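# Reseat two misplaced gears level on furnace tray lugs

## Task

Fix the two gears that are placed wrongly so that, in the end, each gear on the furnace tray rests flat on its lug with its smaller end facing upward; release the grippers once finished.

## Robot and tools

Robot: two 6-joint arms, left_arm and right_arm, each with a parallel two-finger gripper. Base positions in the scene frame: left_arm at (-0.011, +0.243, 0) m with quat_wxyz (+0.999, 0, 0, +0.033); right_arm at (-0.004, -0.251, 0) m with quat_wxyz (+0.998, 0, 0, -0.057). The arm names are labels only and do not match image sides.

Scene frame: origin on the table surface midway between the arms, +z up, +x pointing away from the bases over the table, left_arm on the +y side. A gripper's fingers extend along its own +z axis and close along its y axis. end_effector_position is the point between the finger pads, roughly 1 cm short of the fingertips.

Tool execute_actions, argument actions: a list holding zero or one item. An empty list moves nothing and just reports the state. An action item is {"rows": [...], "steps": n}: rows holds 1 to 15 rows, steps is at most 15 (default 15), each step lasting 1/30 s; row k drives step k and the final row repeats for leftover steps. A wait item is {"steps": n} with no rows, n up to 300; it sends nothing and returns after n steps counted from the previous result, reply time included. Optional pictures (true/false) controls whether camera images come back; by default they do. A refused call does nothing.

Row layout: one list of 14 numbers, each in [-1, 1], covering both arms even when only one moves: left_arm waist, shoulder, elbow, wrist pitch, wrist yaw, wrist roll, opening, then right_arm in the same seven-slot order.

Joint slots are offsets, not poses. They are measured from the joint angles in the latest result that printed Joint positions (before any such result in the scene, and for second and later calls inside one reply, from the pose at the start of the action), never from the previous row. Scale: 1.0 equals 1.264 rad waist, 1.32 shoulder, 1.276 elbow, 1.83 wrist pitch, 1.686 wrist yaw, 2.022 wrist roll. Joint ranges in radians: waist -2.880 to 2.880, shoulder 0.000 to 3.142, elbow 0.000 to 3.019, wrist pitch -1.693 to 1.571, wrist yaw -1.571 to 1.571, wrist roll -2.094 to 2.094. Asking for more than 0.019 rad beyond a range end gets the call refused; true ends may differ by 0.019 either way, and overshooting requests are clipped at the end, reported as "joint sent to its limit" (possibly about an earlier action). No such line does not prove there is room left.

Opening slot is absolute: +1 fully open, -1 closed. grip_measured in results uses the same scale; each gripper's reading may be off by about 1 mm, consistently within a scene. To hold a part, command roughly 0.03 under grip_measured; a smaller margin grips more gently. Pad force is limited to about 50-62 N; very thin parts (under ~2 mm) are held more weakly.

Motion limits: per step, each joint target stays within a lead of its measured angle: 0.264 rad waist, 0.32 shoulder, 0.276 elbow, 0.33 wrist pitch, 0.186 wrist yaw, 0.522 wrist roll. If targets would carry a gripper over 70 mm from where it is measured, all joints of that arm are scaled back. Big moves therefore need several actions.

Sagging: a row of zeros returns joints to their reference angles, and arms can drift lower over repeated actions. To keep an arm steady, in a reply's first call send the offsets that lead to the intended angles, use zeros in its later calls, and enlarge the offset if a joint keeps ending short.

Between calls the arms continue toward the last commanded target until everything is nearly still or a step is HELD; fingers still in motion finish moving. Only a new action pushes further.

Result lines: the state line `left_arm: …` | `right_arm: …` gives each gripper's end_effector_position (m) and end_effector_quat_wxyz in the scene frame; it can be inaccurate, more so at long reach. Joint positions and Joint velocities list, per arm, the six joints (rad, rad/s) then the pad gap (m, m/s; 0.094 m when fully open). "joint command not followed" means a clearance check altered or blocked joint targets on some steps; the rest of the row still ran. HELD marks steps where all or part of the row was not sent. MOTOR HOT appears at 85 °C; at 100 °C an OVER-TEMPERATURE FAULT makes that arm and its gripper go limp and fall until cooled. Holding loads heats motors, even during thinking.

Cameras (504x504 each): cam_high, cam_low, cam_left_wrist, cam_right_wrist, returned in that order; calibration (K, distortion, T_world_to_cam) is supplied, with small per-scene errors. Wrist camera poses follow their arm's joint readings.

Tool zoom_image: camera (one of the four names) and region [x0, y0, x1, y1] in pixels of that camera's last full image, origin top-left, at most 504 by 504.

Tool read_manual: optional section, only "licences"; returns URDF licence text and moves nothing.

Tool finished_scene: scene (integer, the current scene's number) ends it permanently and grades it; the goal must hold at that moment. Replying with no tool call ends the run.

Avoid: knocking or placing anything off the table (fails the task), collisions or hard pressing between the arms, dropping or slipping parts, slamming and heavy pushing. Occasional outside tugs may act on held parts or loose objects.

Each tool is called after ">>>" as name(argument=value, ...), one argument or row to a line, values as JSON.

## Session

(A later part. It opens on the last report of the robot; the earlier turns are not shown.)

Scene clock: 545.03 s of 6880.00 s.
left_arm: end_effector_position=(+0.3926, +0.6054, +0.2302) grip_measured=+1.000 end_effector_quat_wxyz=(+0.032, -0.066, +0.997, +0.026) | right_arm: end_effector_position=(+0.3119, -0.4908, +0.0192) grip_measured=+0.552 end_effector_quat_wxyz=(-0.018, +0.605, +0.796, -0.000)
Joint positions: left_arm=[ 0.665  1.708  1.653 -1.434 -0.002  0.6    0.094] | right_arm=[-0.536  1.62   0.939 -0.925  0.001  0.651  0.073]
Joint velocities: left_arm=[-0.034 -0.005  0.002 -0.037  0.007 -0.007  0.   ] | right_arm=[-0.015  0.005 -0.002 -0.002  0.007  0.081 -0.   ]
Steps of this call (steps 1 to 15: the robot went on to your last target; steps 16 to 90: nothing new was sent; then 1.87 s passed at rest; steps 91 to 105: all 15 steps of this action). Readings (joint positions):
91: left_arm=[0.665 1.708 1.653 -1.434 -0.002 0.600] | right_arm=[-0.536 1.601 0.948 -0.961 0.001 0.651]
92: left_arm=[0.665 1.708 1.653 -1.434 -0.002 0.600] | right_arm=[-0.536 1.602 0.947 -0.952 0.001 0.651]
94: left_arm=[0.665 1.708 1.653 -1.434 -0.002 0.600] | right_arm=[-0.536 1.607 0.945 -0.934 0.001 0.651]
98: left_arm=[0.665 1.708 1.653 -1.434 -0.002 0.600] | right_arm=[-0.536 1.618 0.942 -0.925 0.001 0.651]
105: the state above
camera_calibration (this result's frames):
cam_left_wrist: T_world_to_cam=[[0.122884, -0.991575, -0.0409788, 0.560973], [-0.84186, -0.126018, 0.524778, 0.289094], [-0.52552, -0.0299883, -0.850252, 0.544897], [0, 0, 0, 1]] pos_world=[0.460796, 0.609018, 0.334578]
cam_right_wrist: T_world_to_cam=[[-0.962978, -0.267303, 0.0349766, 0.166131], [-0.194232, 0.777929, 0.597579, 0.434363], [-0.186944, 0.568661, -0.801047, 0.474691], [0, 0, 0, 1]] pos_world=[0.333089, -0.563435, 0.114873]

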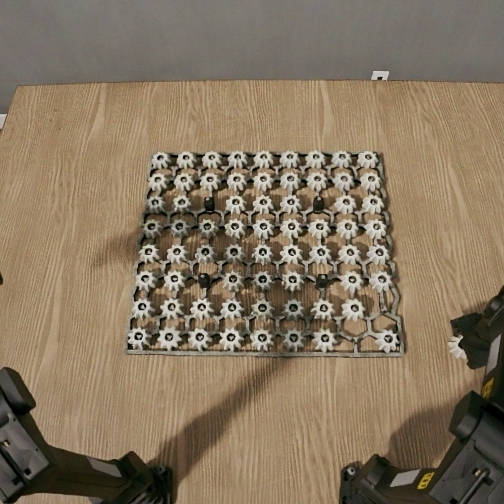

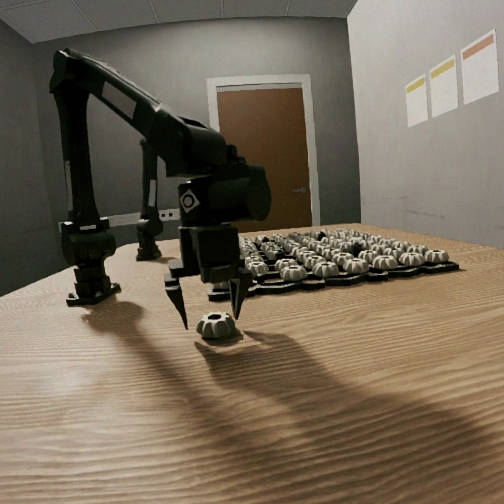

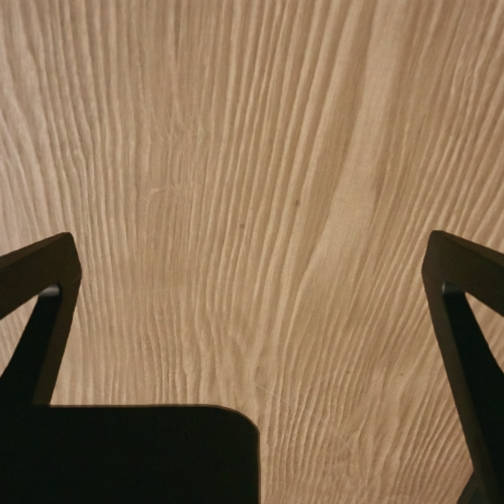

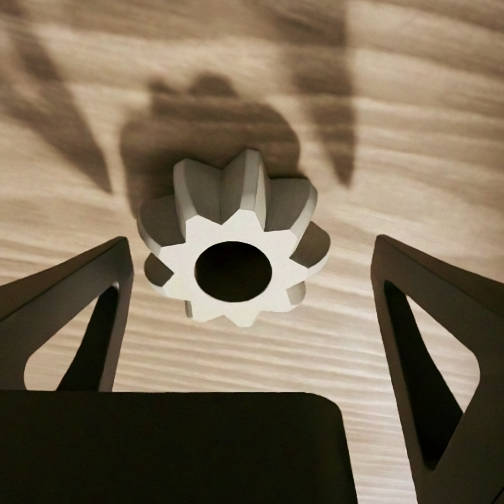

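>>> execute_actions(
  actions=[
    {"rows":[[0,0,0.012,0,0,0,1,0,0.012,-0.008,0.008,0,0,0.55],[0,0,0.012,0,0,0,1,0,0.022,-0.014,0.014,0,0,0.55]]},
  ],
)

Scene clock: 548.77 s of 6880.00 s.
left_arm: end_effector_position=(+0.3926, +0.6054, +0.2302) grip_measured=+1.000 end_effector_quat_wxyz=(+0.032, -0.066, +0.997, +0.026) | right_arm: end_effector_position=(+0.3110, -0.4901, +0.0128) grip_measured=+0.552 end_effector_quat_wxyz=(-0.020, +0.605, +0.796, -0.000)
Joint positions: left_arm=[ 0.665  1.708  1.653 -1.434 -0.002  0.6    0.094] | right_arm=[-0.536  1.632  0.933 -0.912  0.001  0.651  0.073]
Joint velocities: left_arm=[-0.005 -0.015  0.002 -0.002 -0.007  0.022  0.   ] | right_arm=[ 0.015 -0.005  0.017 -0.002  0.007 -0.066 -0.001]
Steps of this call (steps 1 to 15: the robot went on to your last target; steps 16 to 90: nothing new was sent; then 0.23 s passed at rest; steps 91 to 105: all 15 steps of this action). Readings (joint positions):
91: left_arm=[0.665 1.708 1.653 -1.434 -0.002 0.600] | right_arm=[-0.536 1.620 0.939 -0.925 0.001 0.651]
92: left_arm=[0.665 1.708 1.653 -1.434 -0.002 0.600] | right_arm=[-0.536 1.621 0.939 -0.922 0.001 0.651]
94: left_arm=[0.665 1.708 1.653 -1.434 -0.002 0.600] | right_arm=[-0.536 1.623 0.937 -0.915 0.001 0.651]
98: left_arm=[0.665 1.708 1.653 -1.434 -0.002 0.600] | right_arm=[-0.536 1.631 0.934 -0.912 0.001 0.651]
105: the state above
camera_calibration (this result's frames):
cam_left_wrist: T_world_to_cam=[[0.122884, -0.991575, -0.0409788, 0.560973], [-0.84186, -0.126018, 0.524778, 0.289094], [-0.52552, -0.0299883, -0.850252, 0.544897], [0, 0, 0, 1]] pos_world=[0.460796, 0.609018, 0.334578]
cam_right_wrist: T_world_to_cam=[[-0.962822, -0.267421, 0.0382097, 0.165485], [-0.191683, 0.775994, 0.600908, 0.435674], [-0.190346, 0.571243, -0.798404, 0.471242], [0, 0, 0, 1]] pos_world=[0.332543, -0.56302, 0.108118]

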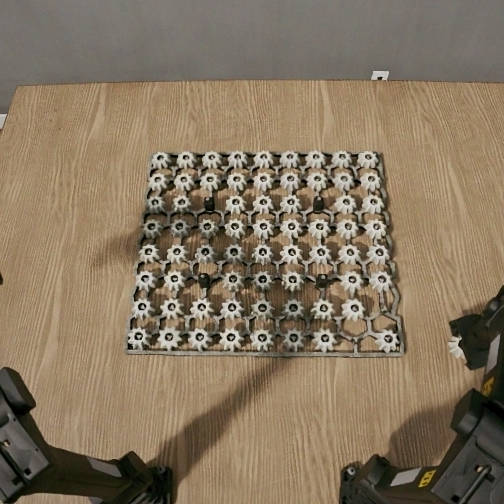

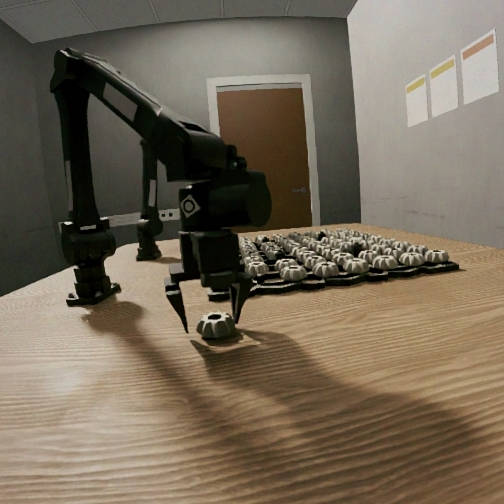

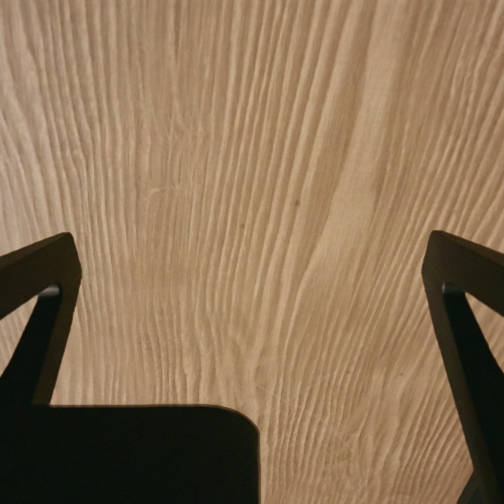

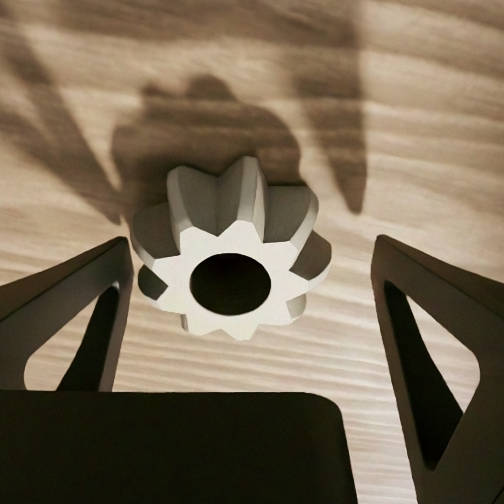

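Close.

>>> execute_actions(
  actions=[
    {"rows":[[0,0,0.012,0,0,0,1,0,0.004,0,0,0,0,0.4],[0,0,0.012,0,0,0,1,0,0.004,0,0,0,0,0.3],[0,0,0.012,0,0,0,1,0,0.004,0,0,0,0,0.25],[0,0,0.012,0,0,0,1,0,0.004,0,0,0,0,0.2],[0,0,0.012,0,0,0,1,0,0.004,0,0,0,0,0.17],[0,0,0.012,0,0,0,1,0,0.004,0,0,0,0,0.14]]},
  ],
)

Scene clock: 553.27 s of 6880.00 s.
left_arm: end_effector_position=(+0.3926, +0.6054, +0.2302) grip_measured=+1.000 end_effector_quat_wxyz=(+0.032, -0.066, +0.997, +0.026) | right_arm: end_effector_position=(+0.3111, -0.4899, +0.0128) grip_measured=+0.168 end_effector_quat_wxyz=(-0.020, +0.605, +0.796, +0.000)
Joint positions: left_arm=[ 0.665  1.708  1.653 -1.434 -0.002  0.6    0.094] | right_arm=[-0.536  1.632  0.933 -0.912 -0.     0.651  0.055]
Joint velocities: left_arm=[-0.005 -0.015 -0.022  0.007 -0.081  0.007  0.   ] | right_arm=[-0.005 -0.005  0.002  0.012 -0.007  0.037 -0.   ]
Steps of this call (steps 1 to 15: the robot went on to your last target; steps 16 to 90: nothing new was sent; then 1.00 s passed at rest; steps 91 to 105: all 15 steps of this action). Readings (joint positions):
91: left_arm=[0.665 1.708 1.653 -1.434 -0.002 0.600] | right_arm=[-0.536 1.632 0.933 -0.912 0.001 0.651]
92: left_arm=[0.665 1.708 1.653 -1.434 -0.002 0.600] | right_arm=[-0.536 1.632 0.933 -0.912 -0.000 0.651]
94: left_arm=[0.665 1.708 1.653 -1.434 -0.002 0.600] | right_arm=[-0.536 1.632 0.933 -0.912 -0.001 0.651]
98: left_arm=[0.665 1.708 1.653 -1.434 -0.002 0.600] | right_arm=[-0.536 1.632 0.933 -0.912 -0.000 0.651]
105: the state above
camera_calibration (this result's frames):
cam_left_wrist: T_world_to_cam=[[0.122884, -0.991575, -0.0409788, 0.560973], [-0.84186, -0.126018, 0.524778, 0.289094], [-0.52552, -0.0299883, -0.850252, 0.544897], [0, 0, 0, 1]] pos_world=[0.460796, 0.609018, 0.334578]
cam_right_wrist: T_world_to_cam=[[-0.96286, -0.267411, 0.0373005, 0.16567], [-0.192063, 0.775456, 0.601482, 0.435422], [-0.189768, 0.571979, -0.798015, 0.47135], [0, 0, 0, 1]] pos_world=[0.332593, -0.562951, 0.108067]

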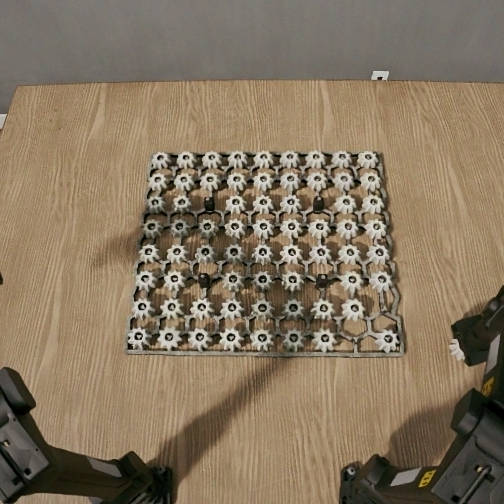

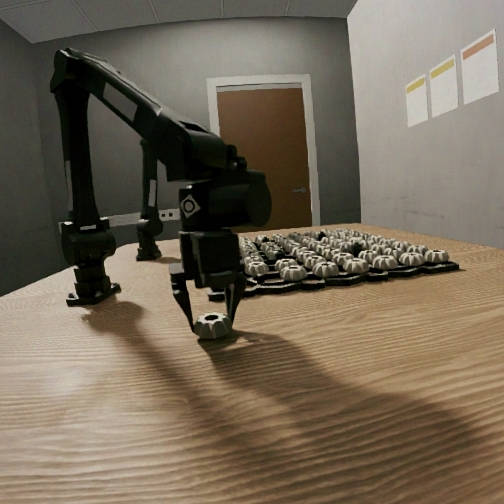

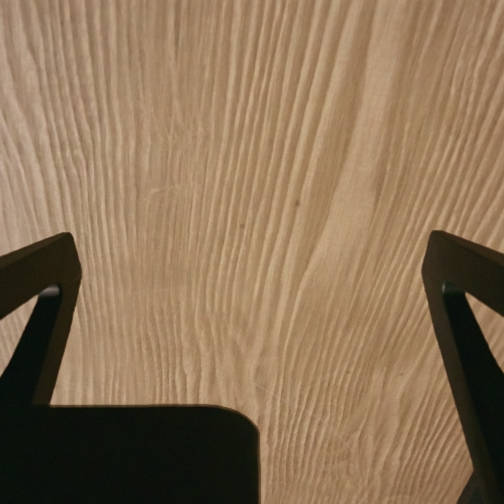

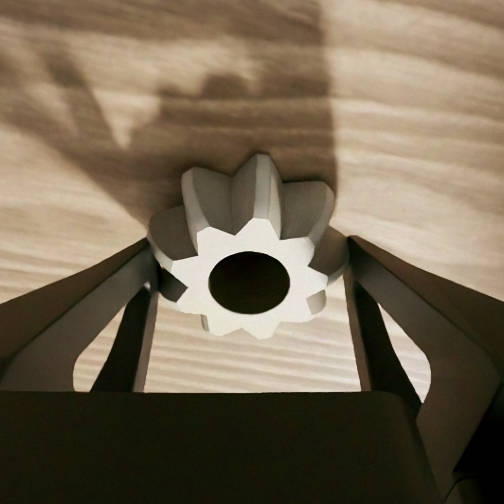

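>>> execute_actions(
  actions=[
    {"rows":[[0,0,0.012,0,0,0,1,0,-0.01,0.02,-0.02,0,0,0.13],[0,0,0.012,0,0,0,1,0,-0.025,0.045,-0.045,0,0,0.13],[0,0,0.012,0,0,0,1,0,-0.045,0.08,-0.08,0,0,0.13],[0,0,0.012,0,0,0,1,0,-0.062,0.111,-0.114,0,0,0.13],[0,0,0.012,0,0,0,1,0,-0.062,0.111,-0.114,0,0,0.13],[0,0,0.012,0,0,0,1,0,-0.062,0.111,-0.114,0,0,0.13],[0,0,0.012,0,0,0,1,0,-0.062,0.111,-0.114,0,0,0.13],[0,0,0.012,0,0,0,1,0.05,-0.062,0.111,-0.114,0,0,0.13],[0,0,0.012,0,0,0,1,0.1,-0.062,0.111,-0.114,0,0,0.13],[0,0,0.012,0,0,0,1,0.15,-0.062,0.111,-0.114,0,0,0.13],[0,0,0.012,0,0,0,1,0.2,-0.062,0.111,-0.114,0,0,0.13],[0,0,0.012,0,0,0,1,0.25,-0.062,0.111,-0.114,0,0,0.13],[0,0,0.012,0,0,0,1,0.3,-0.062,0.111,-0.114,0,0,0.13],[0,0,0.012,0,0,0,1,0.35,-0.062,0.111,-0.114,0,0,0.13],[0,0,0.012,0,0,0,1,0.402,-0.062,0.111,-0.114,0,0,0.13]]},
  ],
  pictures=false,
)

>>> execute_actions(
  actions=[
    {"steps":30},
  ],
)

Scene clock: 561.93 s of 6880.00 s.
left_arm: end_effector_position=(+0.3926, +0.6054, +0.2302) grip_measured=+1.000 end_effector_quat_wxyz=(+0.032, -0.066, +0.997, +0.026) | right_arm: end_effector_position=(+0.3764, -0.3995, +0.0890) grip_measured=+0.132 end_effector_quat_wxyz=(-0.007, +0.489, +0.872, -0.003)
Joint positions: left_arm=[ 0.665  1.708  1.653 -1.434 -0.002  0.6    0.094] | right_arm=[-0.257  1.528  1.046 -1.104  0.004  0.651  0.053]
Joint velocities: left_arm=[ 0.005 -0.015 -0.012 -0.007 -0.037 -0.051  0.   ] | right_arm=[ 1.675  0.034 -0.002  0.002  0.007 -0.007  0.   ]
Steps of this call (steps 1 to 15: the robot went on to your last target; steps 16 to 90: nothing new was sent; then 5.17 s passed at rest; steps 91 to 105: all 15 steps of this action). Readings (joint positions):
91: left_arm=[0.665 1.708 1.653 -1.434 -0.002 0.600] | right_arm=[-0.536 1.632 0.933 -0.915 -0.000 0.651]
92: left_arm=[0.665 1.708 1.653 -1.434 -0.002 0.600] | right_arm=[-0.536 1.631 0.935 -0.928 -0.000 0.651]
94: left_arm=[0.665 1.708 1.653 -1.434 -0.002 0.600] | right_arm=[-0.536 1.624 0.950 -1.003 -0.000 0.651]
98: left_arm=[0.665 1.708 1.653 -1.434 -0.002 0.600] | right_arm=[-0.532 1.575 1.004 -1.099 0.000 0.651]
105: the state above

Scene clock: 562.93 s of 6880.00 s.
left_arm: end_effector_position=(+0.3926, +0.6054, +0.2302) grip_measured=+1.000 end_effector_quat_wxyz=(+0.032, -0.066, +0.997, +0.026) | right_arm: end_effector_position=(+0.3987, -0.3092, +0.0856) grip_measured=+0.132 end_effector_quat_wxyz=(-0.014, +0.387, +0.922, -0.003)
Joint positions: left_arm=[ 0.665  1.708  1.653 -1.434 -0.002  0.6    0.094] | right_arm=[-0.031  1.536  1.046 -1.109 -0.002  0.651  0.053]
Joint velocities: left_arm=[-0.005  0.005  0.007  0.007 -0.037  0.007  0.   ] | right_arm=[-0.005 -0.005 -0.002 -0.017 -0.037  0.007  0.001]
Steps of this call (steps 1 to 30: the robot went on to your last target). Readings (joint positions):
1: left_arm=[0.665 1.708 1.653 -1.434 -0.002 0.600] | right_arm=[-0.199 1.529 1.046 -1.104 0.004 0.651]
2: left_arm=[0.665 1.708 1.653 -1.434 -0.002 0.600] | right_arm=[-0.141 1.531 1.046 -1.104 0.003 0.651]
4: left_arm=[0.665 1.708 1.653 -1.434 -0.002 0.600] | right_arm=[-0.038 1.534 1.046 -1.104 -0.002 0.651]
8: left_arm=[0.665 1.708 1.653 -1.434 -0.002 0.600] | right_arm=[0.023 1.536 1.046 -1.108 -0.006 0.651]
30: the state above
All arms were judged still, so your last target was given up. Only a new action makes them travel on or press farther. Fingers that are still opening or closing keep moving.
camera_calibration (this result's frames):
cam_left_wrist: T_world_to_cam=[[0.122884, -0.991575, -0.0409788, 0.560973], [-0.84186, -0.126018, 0.524778, 0.289094], [-0.52552, -0.0299883, -0.850252, 0.544897], [0, 0, 0, 1]] pos_world=[0.460796, 0.609018, 0.334578]
cam_right_wrist: T_world_to_cam=[[-0.713666, -0.699876, 0.0292301, 0.0632468], [-0.550377, 0.586058, 0.59466, 0.353189], [-0.433319, 0.408301, -0.803446, 0.489677], [0, 0, 0, 1]] pos_world=[0.451711, -0.36266, 0.181553]

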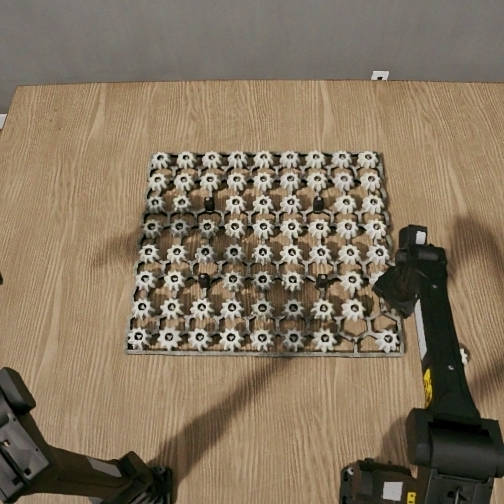

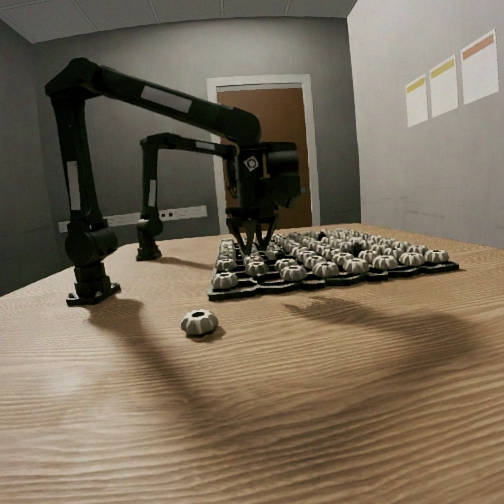

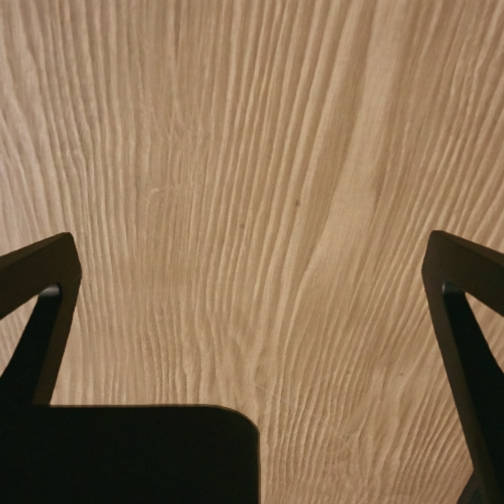

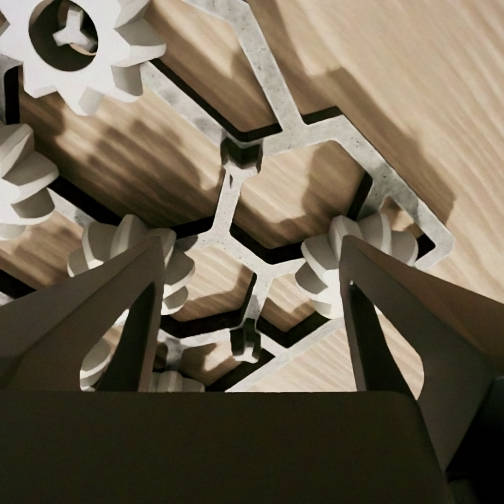

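>>> execute_actions(
  actions=[
    {"rows":[[0,0,0.012,0,0,0,1,-0.1,0,0,0,0,0,0.55],[0,0,0.012,0,0,0,1,-0.2,0,0,0,0,0,0.55],[0,0,0.012,0,0,0,1,-0.3,0.01,-0.01,0.02,0,0,0.55],[0,0,0.012,0,0,0,1,-0.41,0.03,-0.055,0.065,0,0,0.55]]},
  ],
  pictures=false,
)

>>> execute_actions(
  actions=[
    {"steps":35},
  ],
)

Scene clock: 567.57 s of 6880.00 s.
left_arm: end_effector_position=(+0.3926, +0.6054, +0.2302) grip_measured=+1.000 end_effector_quat_wxyz=(+0.032, -0.066, +0.997, +0.026) | right_arm: end_effector_position=(+0.3027, -0.5167, +0.0558) grip_measured=+0.549 end_effector_quat_wxyz=(-0.004, +0.630, +0.776, -0.002)
Joint positions: left_arm=[ 0.665  1.708  1.653 -1.434 -0.002  0.6    0.094] | right_arm=[-0.599  1.564  0.988 -1.002  0.004  0.651  0.073]
Joint velocities: left_arm=[ 0.015  0.005  0.012 -0.002 -0.007 -0.037  0.   ] | right_arm=[ 0.005  0.005 -0.115 -0.012  0.007 -0.022  0.   ]
Steps of this call (steps 1 to 90: nothing new was sent; then 1.13 s passed at rest; steps 91 to 105: all 15 steps of this action). Readings (joint positions):
91: left_arm=[0.665 1.708 1.653 -1.434 -0.002 0.600] | right_arm=[-0.039 1.536 1.046 -1.109 -0.005 0.651]
92: left_arm=[0.665 1.708 1.653 -1.434 -0.002 0.600] | right_arm=[-0.058 1.536 1.046 -1.109 -0.008 0.651]
94: left_arm=[0.665 1.708 1.653 -1.434 -0.002 0.600] | right_arm=[-0.135 1.537 1.042 -1.094 -0.009 0.651]
98: left_arm=[0.665 1.708 1.653 -1.434 -0.002 0.600] | right_arm=[-0.345 1.543 1.022 -1.034 -0.007 0.651]
105: the state above

Scene clock: 568.73 s of 6880.00 s.
left_arm: end_effector_position=(+0.3926, +0.6054, +0.2302) grip_measured=+1.000 end_effector_quat_wxyz=(+0.032, -0.066, +0.997, +0.026) | right_arm: end_effector_position=(+0.3152, -0.4984, +0.0541) grip_measured=+0.549 end_effector_quat_wxyz=(-0.006, +0.609, +0.793, +0.000)
Joint positions: left_arm=[ 0.665  1.708  1.653 -1.434 -0.002  0.6    0.094] | right_arm=[-0.547  1.565  0.984 -1.002 -0.     0.651  0.073]
Joint velocities: left_arm=[-0.005 -0.005  0.002 -0.017 -0.007  0.066  0.   ] | right_arm=[-0.015 -0.024 -0.007 -0.017  0.007 -0.022 -0.   ]
Steps of this call (steps 1 to 30: the robot went on to your last target; steps 31 to 35: nothing new was sent). Readings (joint positions):
1: left_arm=[0.665 1.708 1.653 -1.434 -0.002 0.600] | right_arm=[-0.595 1.564 0.985 -1.002 0.004 0.651]
2: left_arm=[0.665 1.708 1.653 -1.434 -0.002 0.600] | right_arm=[-0.587 1.565 0.984 -1.002 0.003 0.651]
4: left_arm=[0.665 1.708 1.653 -1.434 -0.002 0.600] | right_arm=[-0.566 1.565 0.984 -1.002 0.001 0.651]
8: left_arm=[0.665 1.708 1.653 -1.434 -0.002 0.600] | right_arm=[-0.547 1.565 0.984 -1.002 -0.000 0.651]
35: the state above
All arms were judged still, so your last target was given up. Only a new action makes them travel on or press farther. Fingers that are still opening or closing keep moving.
camera_calibration (this result's frames):
cam_left_wrist: T_world_to_cam=[[0.122884, -0.991575, -0.0409788, 0.560973], [-0.84186, -0.126018, 0.524778, 0.289094], [-0.52552, -0.0299883, -0.850252, 0.544897], [0, 0, 0, 1]] pos_world=[0.460796, 0.609018, 0.334578]
cam_right_wrist: T_world_to_cam=[[-0.966309, -0.256609, 0.0199689, 0.173192], [-0.197162, 0.787855, 0.583448, 0.426703], [-0.165451, 0.559854, -0.811905, 0.497033], [0, 0, 0, 1]] pos_world=[0.333721, -0.570003, 0.151126]

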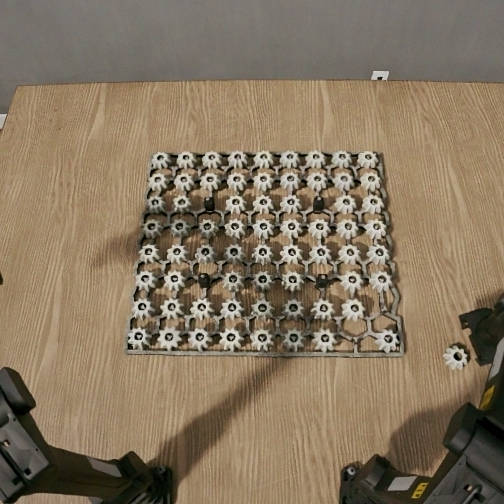

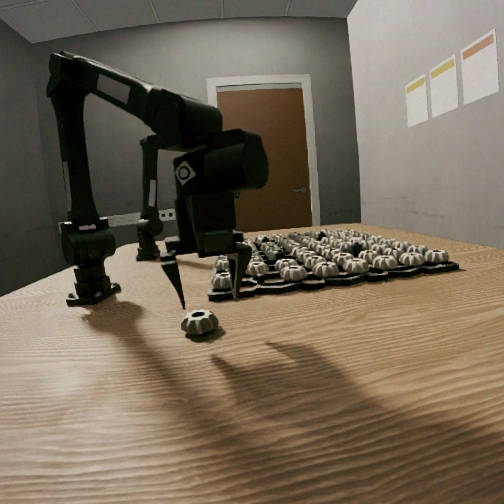

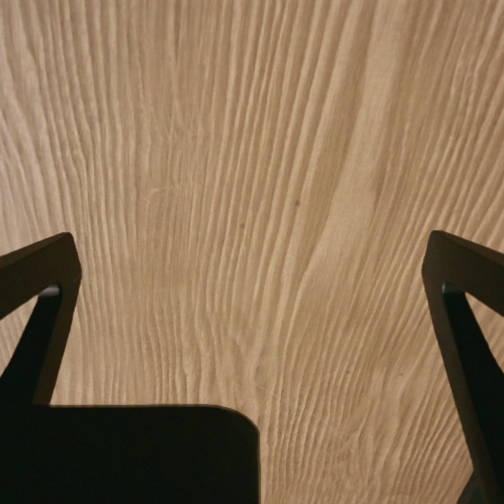

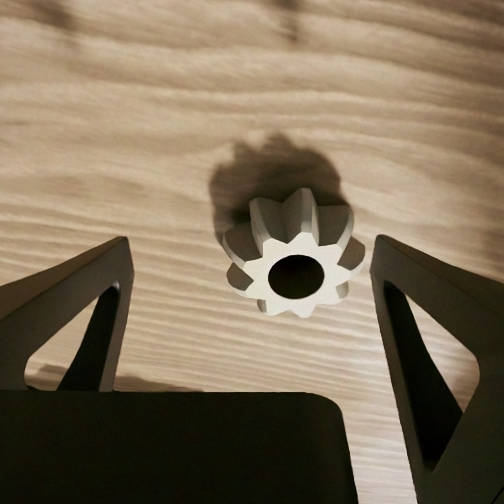

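>>> execute_actions(
  actions=[
    {"rows":[[0,0,0.012,0,0,0,1,0.002,-0.046,-0.078,0.005,0,0,0.6]]},
  ],
  pictures=false,
)

>>> execute_actions(
  actions=[
    {"rows":[[0,0,0,0,0,0,1,0,0.015,-0.008,0.017,0,0,0.6],[0,0,0,0,0,0,1,0,0.03,-0.016,0.034,0,0,0.6],[0,0,0,0,0,0,1,0,0.045,-0.024,0.05,0,0,0.6]]},
  ],
)

Scene clock: 577.77 s of 6880.00 s.
left_arm: end_effector_position=(+0.3926, +0.6054, +0.2302) grip_measured=+1.000 end_effector_quat_wxyz=(+0.032, -0.066, +0.997, +0.026) | right_arm: end_effector_position=(+0.2850, -0.4750, +0.0465) grip_measured=+0.598 end_effector_quat_wxyz=(-0.019, +0.609, +0.793, +0.000)
Joint positions: left_arm=[ 0.665  1.708  1.653 -1.434 -0.002  0.6    0.094] | right_arm=[-0.547  1.501  0.885 -0.993 -0.     0.651  0.075]
Joint velocities: left_arm=[-0.015  0.005 -0.017 -0.007  0.081 -0.095  0.   ] | right_arm=[-0.005 -0.024  0.017  0.007  0.007 -0.11  -0.   ]
Steps of this call (steps 1 to 90: nothing new was sent; then 5.53 s passed at rest; steps 91 to 105: all 15 steps of this action). Readings (joint positions):
91: left_arm=[0.665 1.708 1.653 -1.434 -0.002 0.600] | right_arm=[-0.547 1.560 0.974 -0.998 -0.000 0.651]
92: left_arm=[0.665 1.708 1.653 -1.434 -0.002 0.600] | right_arm=[-0.547 1.548 0.955 -0.993 -0.000 0.651]
94: left_arm=[0.665 1.708 1.653 -1.434 -0.002 0.600] | right_arm=[-0.547 1.519 0.910 -0.993 -0.000 0.651]
98: left_arm=[0.665 1.708 1.653 -1.434 -0.002 0.600] | right_arm=[-0.547 1.501 0.885 -0.993 -0.000 0.651]
105: the state above

Scene clock: 578.27 s of 6880.00 s.
left_arm: end_effector_position=(+0.3926, +0.6054, +0.2302) grip_measured=+1.000 end_effector_quat_wxyz=(+0.032, -0.066, +0.997, +0.026) | right_arm: end_effector_position=(+0.2876, -0.4770, +0.0207) grip_measured=+0.598 end_effector_quat_wxyz=(-0.018, +0.609, +0.793, +0.000)
Joint positions: left_arm=[ 0.665  1.708  1.653 -1.434 -0.002  0.6    0.094] | right_arm=[-0.547  1.554  0.862 -0.914 -0.     0.651  0.075]
Joint velocities: left_arm=[ 0.005 -0.005  0.002  0.002  0.007 -0.037  0.   ] | right_arm=[-0.015 -0.015 -0.012 -0.002  0.066 -0.051 -0.001]
Steps of this call (steps 1 to 15: all 15 steps of this action). Readings (joint positions):
1: left_arm=[0.665 1.708 1.653 -1.434 -0.002 0.600] | right_arm=[-0.547 1.501 0.885 -0.989 -0.000 0.651]
2: left_arm=[0.665 1.708 1.653 -1.434 -0.002 0.600] | right_arm=[-0.547 1.502 0.883 -0.979 -0.000 0.651]
4: left_arm=[0.665 1.708 1.653 -1.434 -0.002 0.600] | right_arm=[-0.547 1.513 0.878 -0.940 -0.000 0.651]
8: left_arm=[0.665 1.708 1.653 -1.434 -0.002 0.600] | right_arm=[-0.547 1.546 0.869 -0.915 -0.000 0.651]
15: the state above
camera_calibration (this result's frames):
cam_left_wrist: T_world_to_cam=[[0.122884, -0.991575, -0.0409788, 0.560973], [-0.84186, -0.126018, 0.524778, 0.289094], [-0.52552, -0.0299883, -0.850252, 0.544897], [0, 0, 0, 1]] pos_world=[0.460796, 0.609018, 0.334578]
cam_right_wrist: T_world_to_cam=[[-0.965812, -0.256994, 0.0340672, 0.152078], [-0.1863, 0.779427, 0.598153, 0.41644], [-0.180275, 0.571356, -0.800658, 0.462887], [0, 0, 0, 1]] pos_world=[0.307909, -0.549975, 0.116338]

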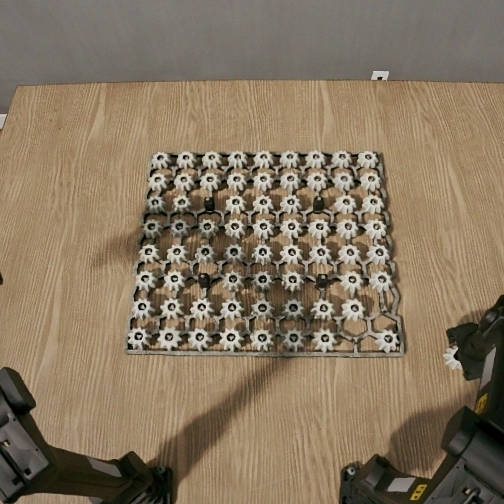

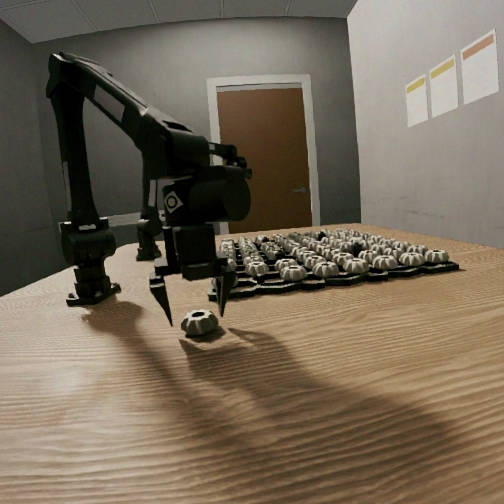

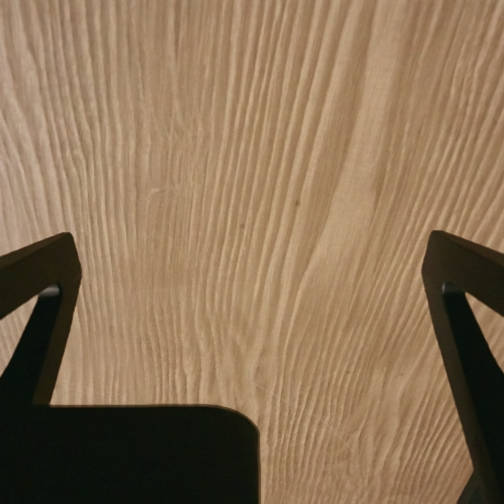

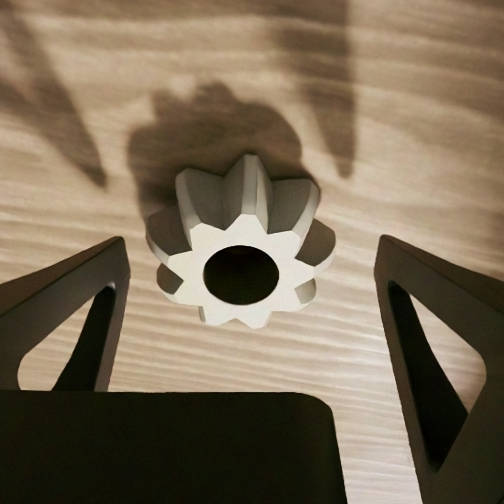

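>>> execute_actions(
  actions=[
    {"rows":[[0,0,0.012,0,0,0,1,0,0.015,-0.008,0.01,0,0,0.6],[0,0,0.012,0,0,0,1,0,0.028,-0.015,0.017,0,0,0.6]]},
  ],
)

Scene clock: 581.53 s of 6880.00 s.
left_arm: end_effector_position=(+0.3926, +0.6054, +0.2302) grip_measured=+1.000 end_effector_quat_wxyz=(+0.032, -0.066, +0.997, +0.026) | right_arm: end_effector_position=(+0.2857, -0.4755, +0.0099) grip_measured=+0.598 end_effector_quat_wxyz=(-0.024, +0.609, +0.793, +0.000)
Joint positions: left_arm=[ 0.665  1.708  1.653 -1.434 -0.002  0.6    0.094] | right_arm=[-0.547  1.578  0.853 -0.895 -0.     0.651  0.075]
Joint velocities: left_arm=[-0.015  0.005 -0.007  0.007 -0.066  0.007  0.   ] | right_arm=[-0.005 -0.005  0.002 -0.027  0.066 -0.037 -0.   ]
Steps of this call (steps 1 to 15: the robot went on to your last target; steps 16 to 83: nothing new was sent; steps 84 to 98: all 15 steps of this action). Readings (joint positions):
84: left_arm=[0.665 1.708 1.653 -1.434 -0.002 0.600] | right_arm=[-0.547 1.554 0.862 -0.912 -0.000 0.651]
85: left_arm=[0.665 1.708 1.653 -1.434 -0.002 0.600] | right_arm=[-0.547 1.555 0.861 -0.909 -0.000 0.651]
87: left_arm=[0.665 1.708 1.653 -1.434 -0.002 0.600] | right_arm=[-0.547 1.561 0.860 -0.899 -0.000 0.651]
91: left_arm=[0.665 1.708 1.653 -1.434 -0.002 0.600] | right_arm=[-0.547 1.575 0.855 -0.895 -0.000 0.651]
98: the state above
camera_calibration (this result's frames):
cam_left_wrist: T_world_to_cam=[[0.122884, -0.991575, -0.0409788, 0.560973], [-0.84186, -0.126018, 0.524778, 0.289094], [-0.52552, -0.0299883, -0.850252, 0.544897], [0, 0, 0, 1]] pos_world=[0.460796, 0.609018, 0.334578]
cam_right_wrist: T_world_to_cam=[[-0.965398, -0.257316, 0.0423793, 0.150598], [-0.179764, 0.774355, 0.606679, 0.417009], [-0.188925, 0.578068, -0.793816, 0.458598], [0, 0, 0, 1]] pos_world=[0.30699, -0.549262, 0.10467]

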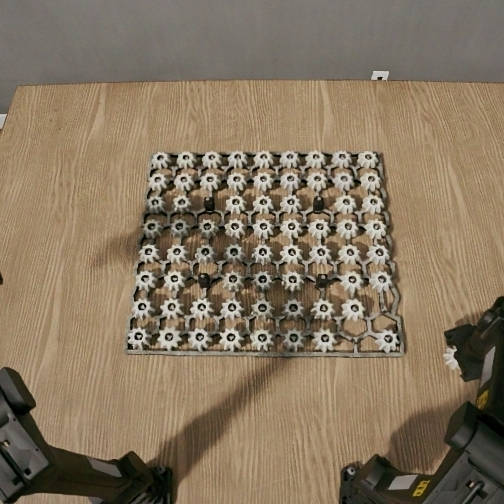

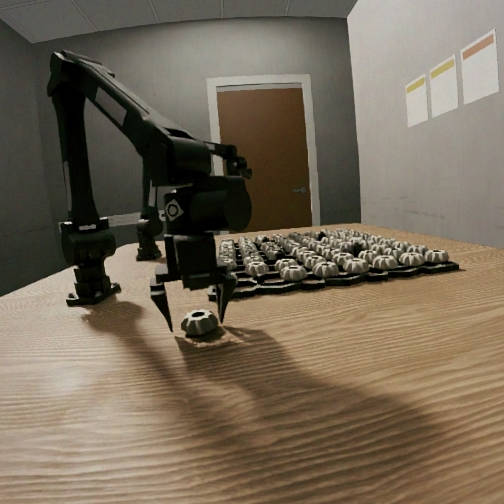

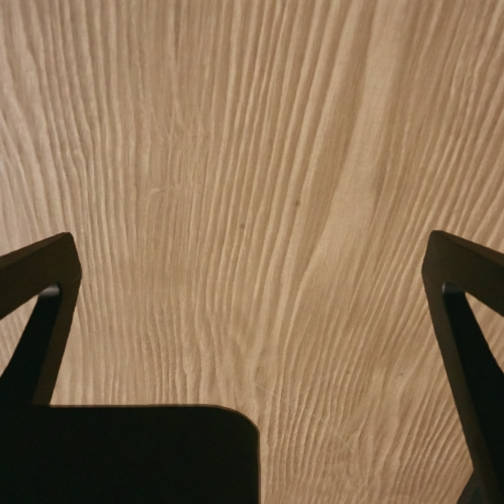

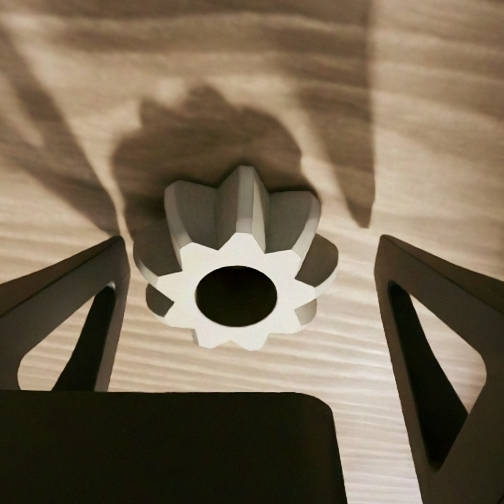

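>>> execute_actions(
  actions=[
    {"rows":[[0,0,0.012,0,0,0,1,0,0.015,-0.008,0.006,0,0,0.6],[0,0,0.012,0,0,0,1,0,0.015,-0.008,0.006,0,0,0.6],[0,0,0.012,0,0,0,1,0,0.015,-0.008,0.006,0,0,0.6],[0,0,0.012,0,0,0,1,0,0.015,-0.008,0.006,0,0,0.6],[0,0,0.012,0,0,0,1,0,0.015,-0.008,0.006,0,0,0.45],[0,0,0.012,0,0,0,1,0,0.015,-0.008,0.006,0,0,0.35],[0,0,0.012,0,0,0,1,0,0.015,-0.008,0.006,0,0,0.28],[0,0,0.012,0,0,0,1,0,0.015,-0.008,0.006,0,0,0.23],[0,0,0.012,0,0,0,1,0,0.015,-0.008,0.006,0,0,0.19],[0,0,0.012,0,0,0,1,0,0.015,-0.008,0.006,0,0,0.15]]},
  ],
)

Scene clock: 589.47 s of 6880.00 s.
left_arm: end_effector_position=(+0.3926, +0.6054, +0.2302) grip_measured=+1.000 end_effector_quat_wxyz=(+0.032, -0.066, +0.997, +0.026) | right_arm: end_effector_position=(+0.2860, -0.4757, +0.0095) grip_measured=+0.188 end_effector_quat_wxyz=(-0.024, +0.609, +0.793, +0.001)
Joint positions: left_arm=[ 0.665  1.708  1.653 -1.434 -0.002  0.6    0.094] | right_arm=[-0.547  1.579  0.853 -0.893 -0.001  0.651  0.056]
Joint velocities: left_arm=[-0.005 -0.015 -0.012 -0.007 -0.007 -0.051  0.   ] | right_arm=[-0.015 -0.005  0.002  0.007  0.022 -0.037  0.   ]
Steps of this call (steps 1 to 15: the robot went on to your last target; steps 16 to 90: nothing new was sent; then 4.43 s passed at rest; steps 91 to 105: all 15 steps of this action). Readings (joint positions):
91: left_arm=[0.665 1.708 1.653 -1.434 -0.002 0.600] | right_arm=[-0.547 1.578 0.853 -0.895 -0.000 0.651]
92: left_arm=[0.665 1.708 1.653 -1.434 -0.002 0.600] | right_arm=[-0.547 1.578 0.853 -0.895 -0.000 0.651]
94: left_arm=[0.665 1.708 1.653 -1.434 -0.002 0.600] | right_arm=[-0.547 1.578 0.853 -0.895 -0.000 0.651]
98: left_arm=[0.665 1.708 1.653 -1.434 -0.002 0.600] | right_arm=[-0.547 1.579 0.853 -0.893 -0.002 0.651]
105: the state above
camera_calibration (this result's frames):
cam_left_wrist: T_world_to_cam=[[0.122884, -0.991575, -0.0409788, 0.560973], [-0.84186, -0.126018, 0.524778, 0.289094], [-0.52552, -0.0299883, -0.850252, 0.544897], [0, 0, 0, 1]] pos_world=[0.460796, 0.609018, 0.334578]
cam_right_wrist: T_world_to_cam=[[-0.965437, -0.257291, 0.0416148, 0.150898], [-0.180257, 0.774459, 0.606399, 0.417626], [-0.18825, 0.577939, -0.794071, 0.458158], [0, 0, 0, 1]] pos_world=[0.307211, -0.549397, 0.104282]

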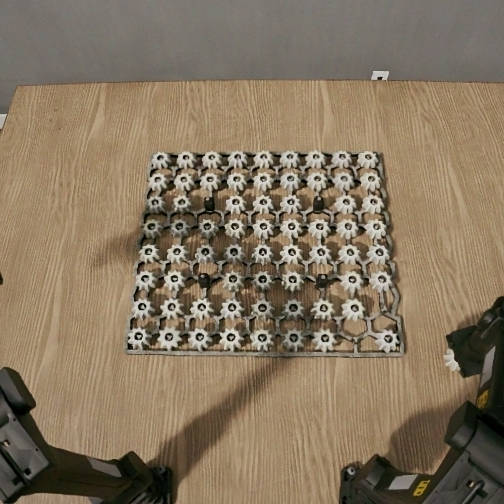

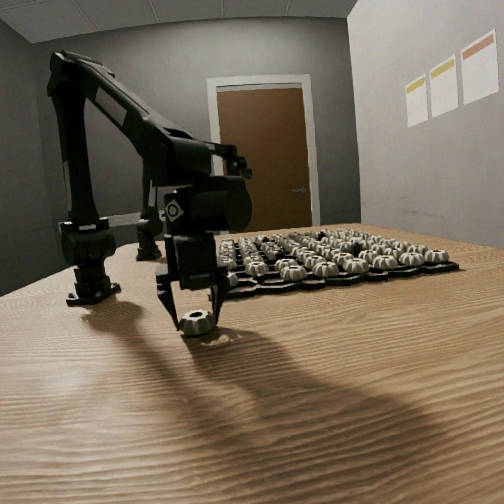

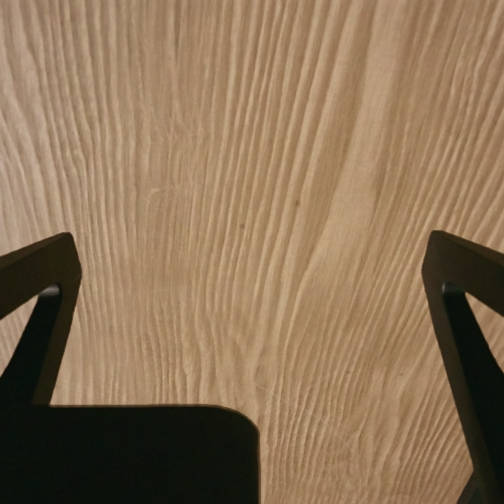

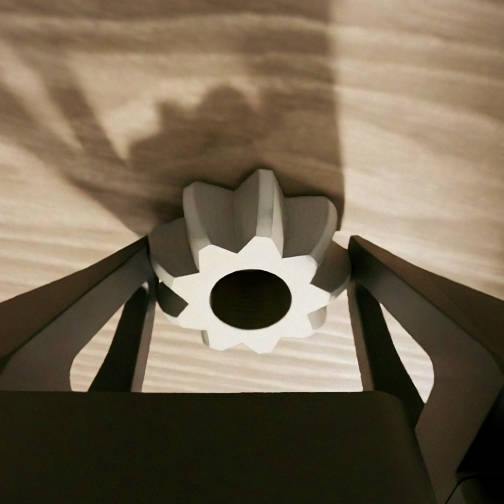

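Solid contact 0.188. Lift slowly and check.

>>> execute_actions(
  actions=[
    {"rows":[[0,0,0.012,0,0,0,1,0,-0.005,0.01,-0.01,0,0,0.15],[0,0,0.012,0,0,0,1,0,-0.01,0.025,-0.02,0,0,0.15],[0,0,0.012,0,0,0,1,0,-0.015,0.04,-0.035,0,0,0.15],[0,0,0.012,0,0,0,1,0,-0.02,0.06,-0.05,0,0,0.15],[0,0,0.012,0,0,0,1,0,-0.025,0.08,-0.065,0,0,0.15],[0,0,0.012,0,0,0,1,0,-0.03,0.1,-0.08,0,0,0.15],[0,0,0.012,0,0,0,1,0,-0.033,0.125,-0.1,0,0,0.15],[0,0,0.012,0,0,0,1,0,-0.033,0.15,-0.118,0,0,0.15]]},
  ],
)

Scene clock: 594.70 s of 6880.00 s.
left_arm: end_effector_position=(+0.3926, +0.6054, +0.2302) grip_measured=+1.000 end_effector_quat_wxyz=(+0.032, -0.066, +0.997, +0.026) | right_arm: end_effector_position=(+0.3065, -0.4916, +0.0689) grip_measured=+0.188 end_effector_quat_wxyz=(-0.029, +0.609, +0.792, +0.001)
Joint positions: left_arm=[ 0.665  1.708  1.653 -1.434 -0.002  0.6    0.094] | right_arm=[-0.547  1.544  1.004 -1.089 -0.001  0.651  0.056]
Joint velocities: left_arm=[-0.005 -0.005  0.007 -0.022 -0.051 -0.081  0.   ] | right_arm=[-0.015 -0.161  0.11  -0.002 -0.022  0.022 -0.001]
Steps of this call (steps 1 to 15: the robot went on to your last target; steps 16 to 90: nothing new was sent; then 1.73 s passed at rest; steps 91 to 105: all 15 steps of this action). Readings (joint positions):
91: left_arm=[0.665 1.708 1.653 -1.434 -0.002 0.600] | right_arm=[-0.547 1.579 0.853 -0.894 -0.001 0.651]
92: left_arm=[0.665 1.708 1.653 -1.434 -0.002 0.600] | right_arm=[-0.547 1.579 0.853 -0.898 -0.001 0.651]
94: left_arm=[0.665 1.708 1.653 -1.434 -0.002 0.600] | right_arm=[-0.547 1.578 0.856 -0.927 -0.001 0.651]
98: left_arm=[0.665 1.708 1.653 -1.434 -0.002 0.600] | right_arm=[-0.547 1.576 0.900 -1.038 -0.001 0.651]
105: the state above
camera_calibration (this result's frames):
cam_left_wrist: T_world_to_cam=[[0.122884, -0.991575, -0.0409788, 0.560973], [-0.84186, -0.126018, 0.524778, 0.289094], [-0.52552, -0.0299883, -0.850252, 0.544897], [0, 0, 0, 1]] pos_world=[0.460796, 0.609018, 0.334578]
cam_right_wrist: T_world_to_cam=[[-0.965059, -0.257585, 0.0480748, 0.163488], [-0.175112, 0.770467, 0.612957, 0.393704], [-0.194929, 0.583121, -0.788652, 0.522647], [0, 0, 0, 1]] pos_world=[0.328596, -0.565991, 0.163004]

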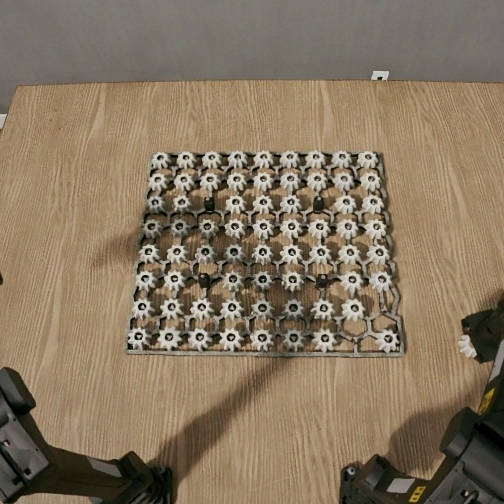

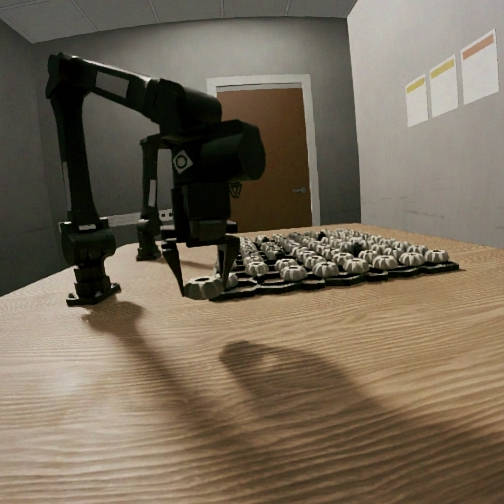

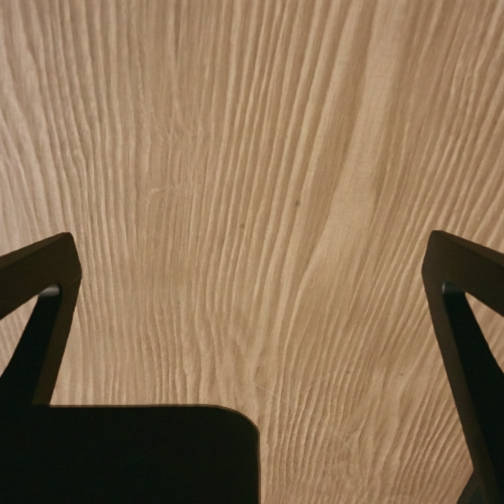

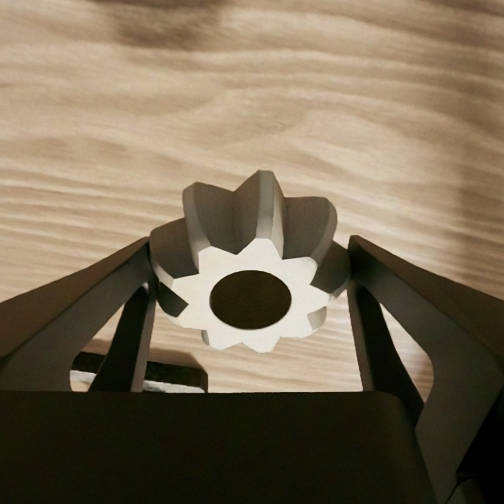

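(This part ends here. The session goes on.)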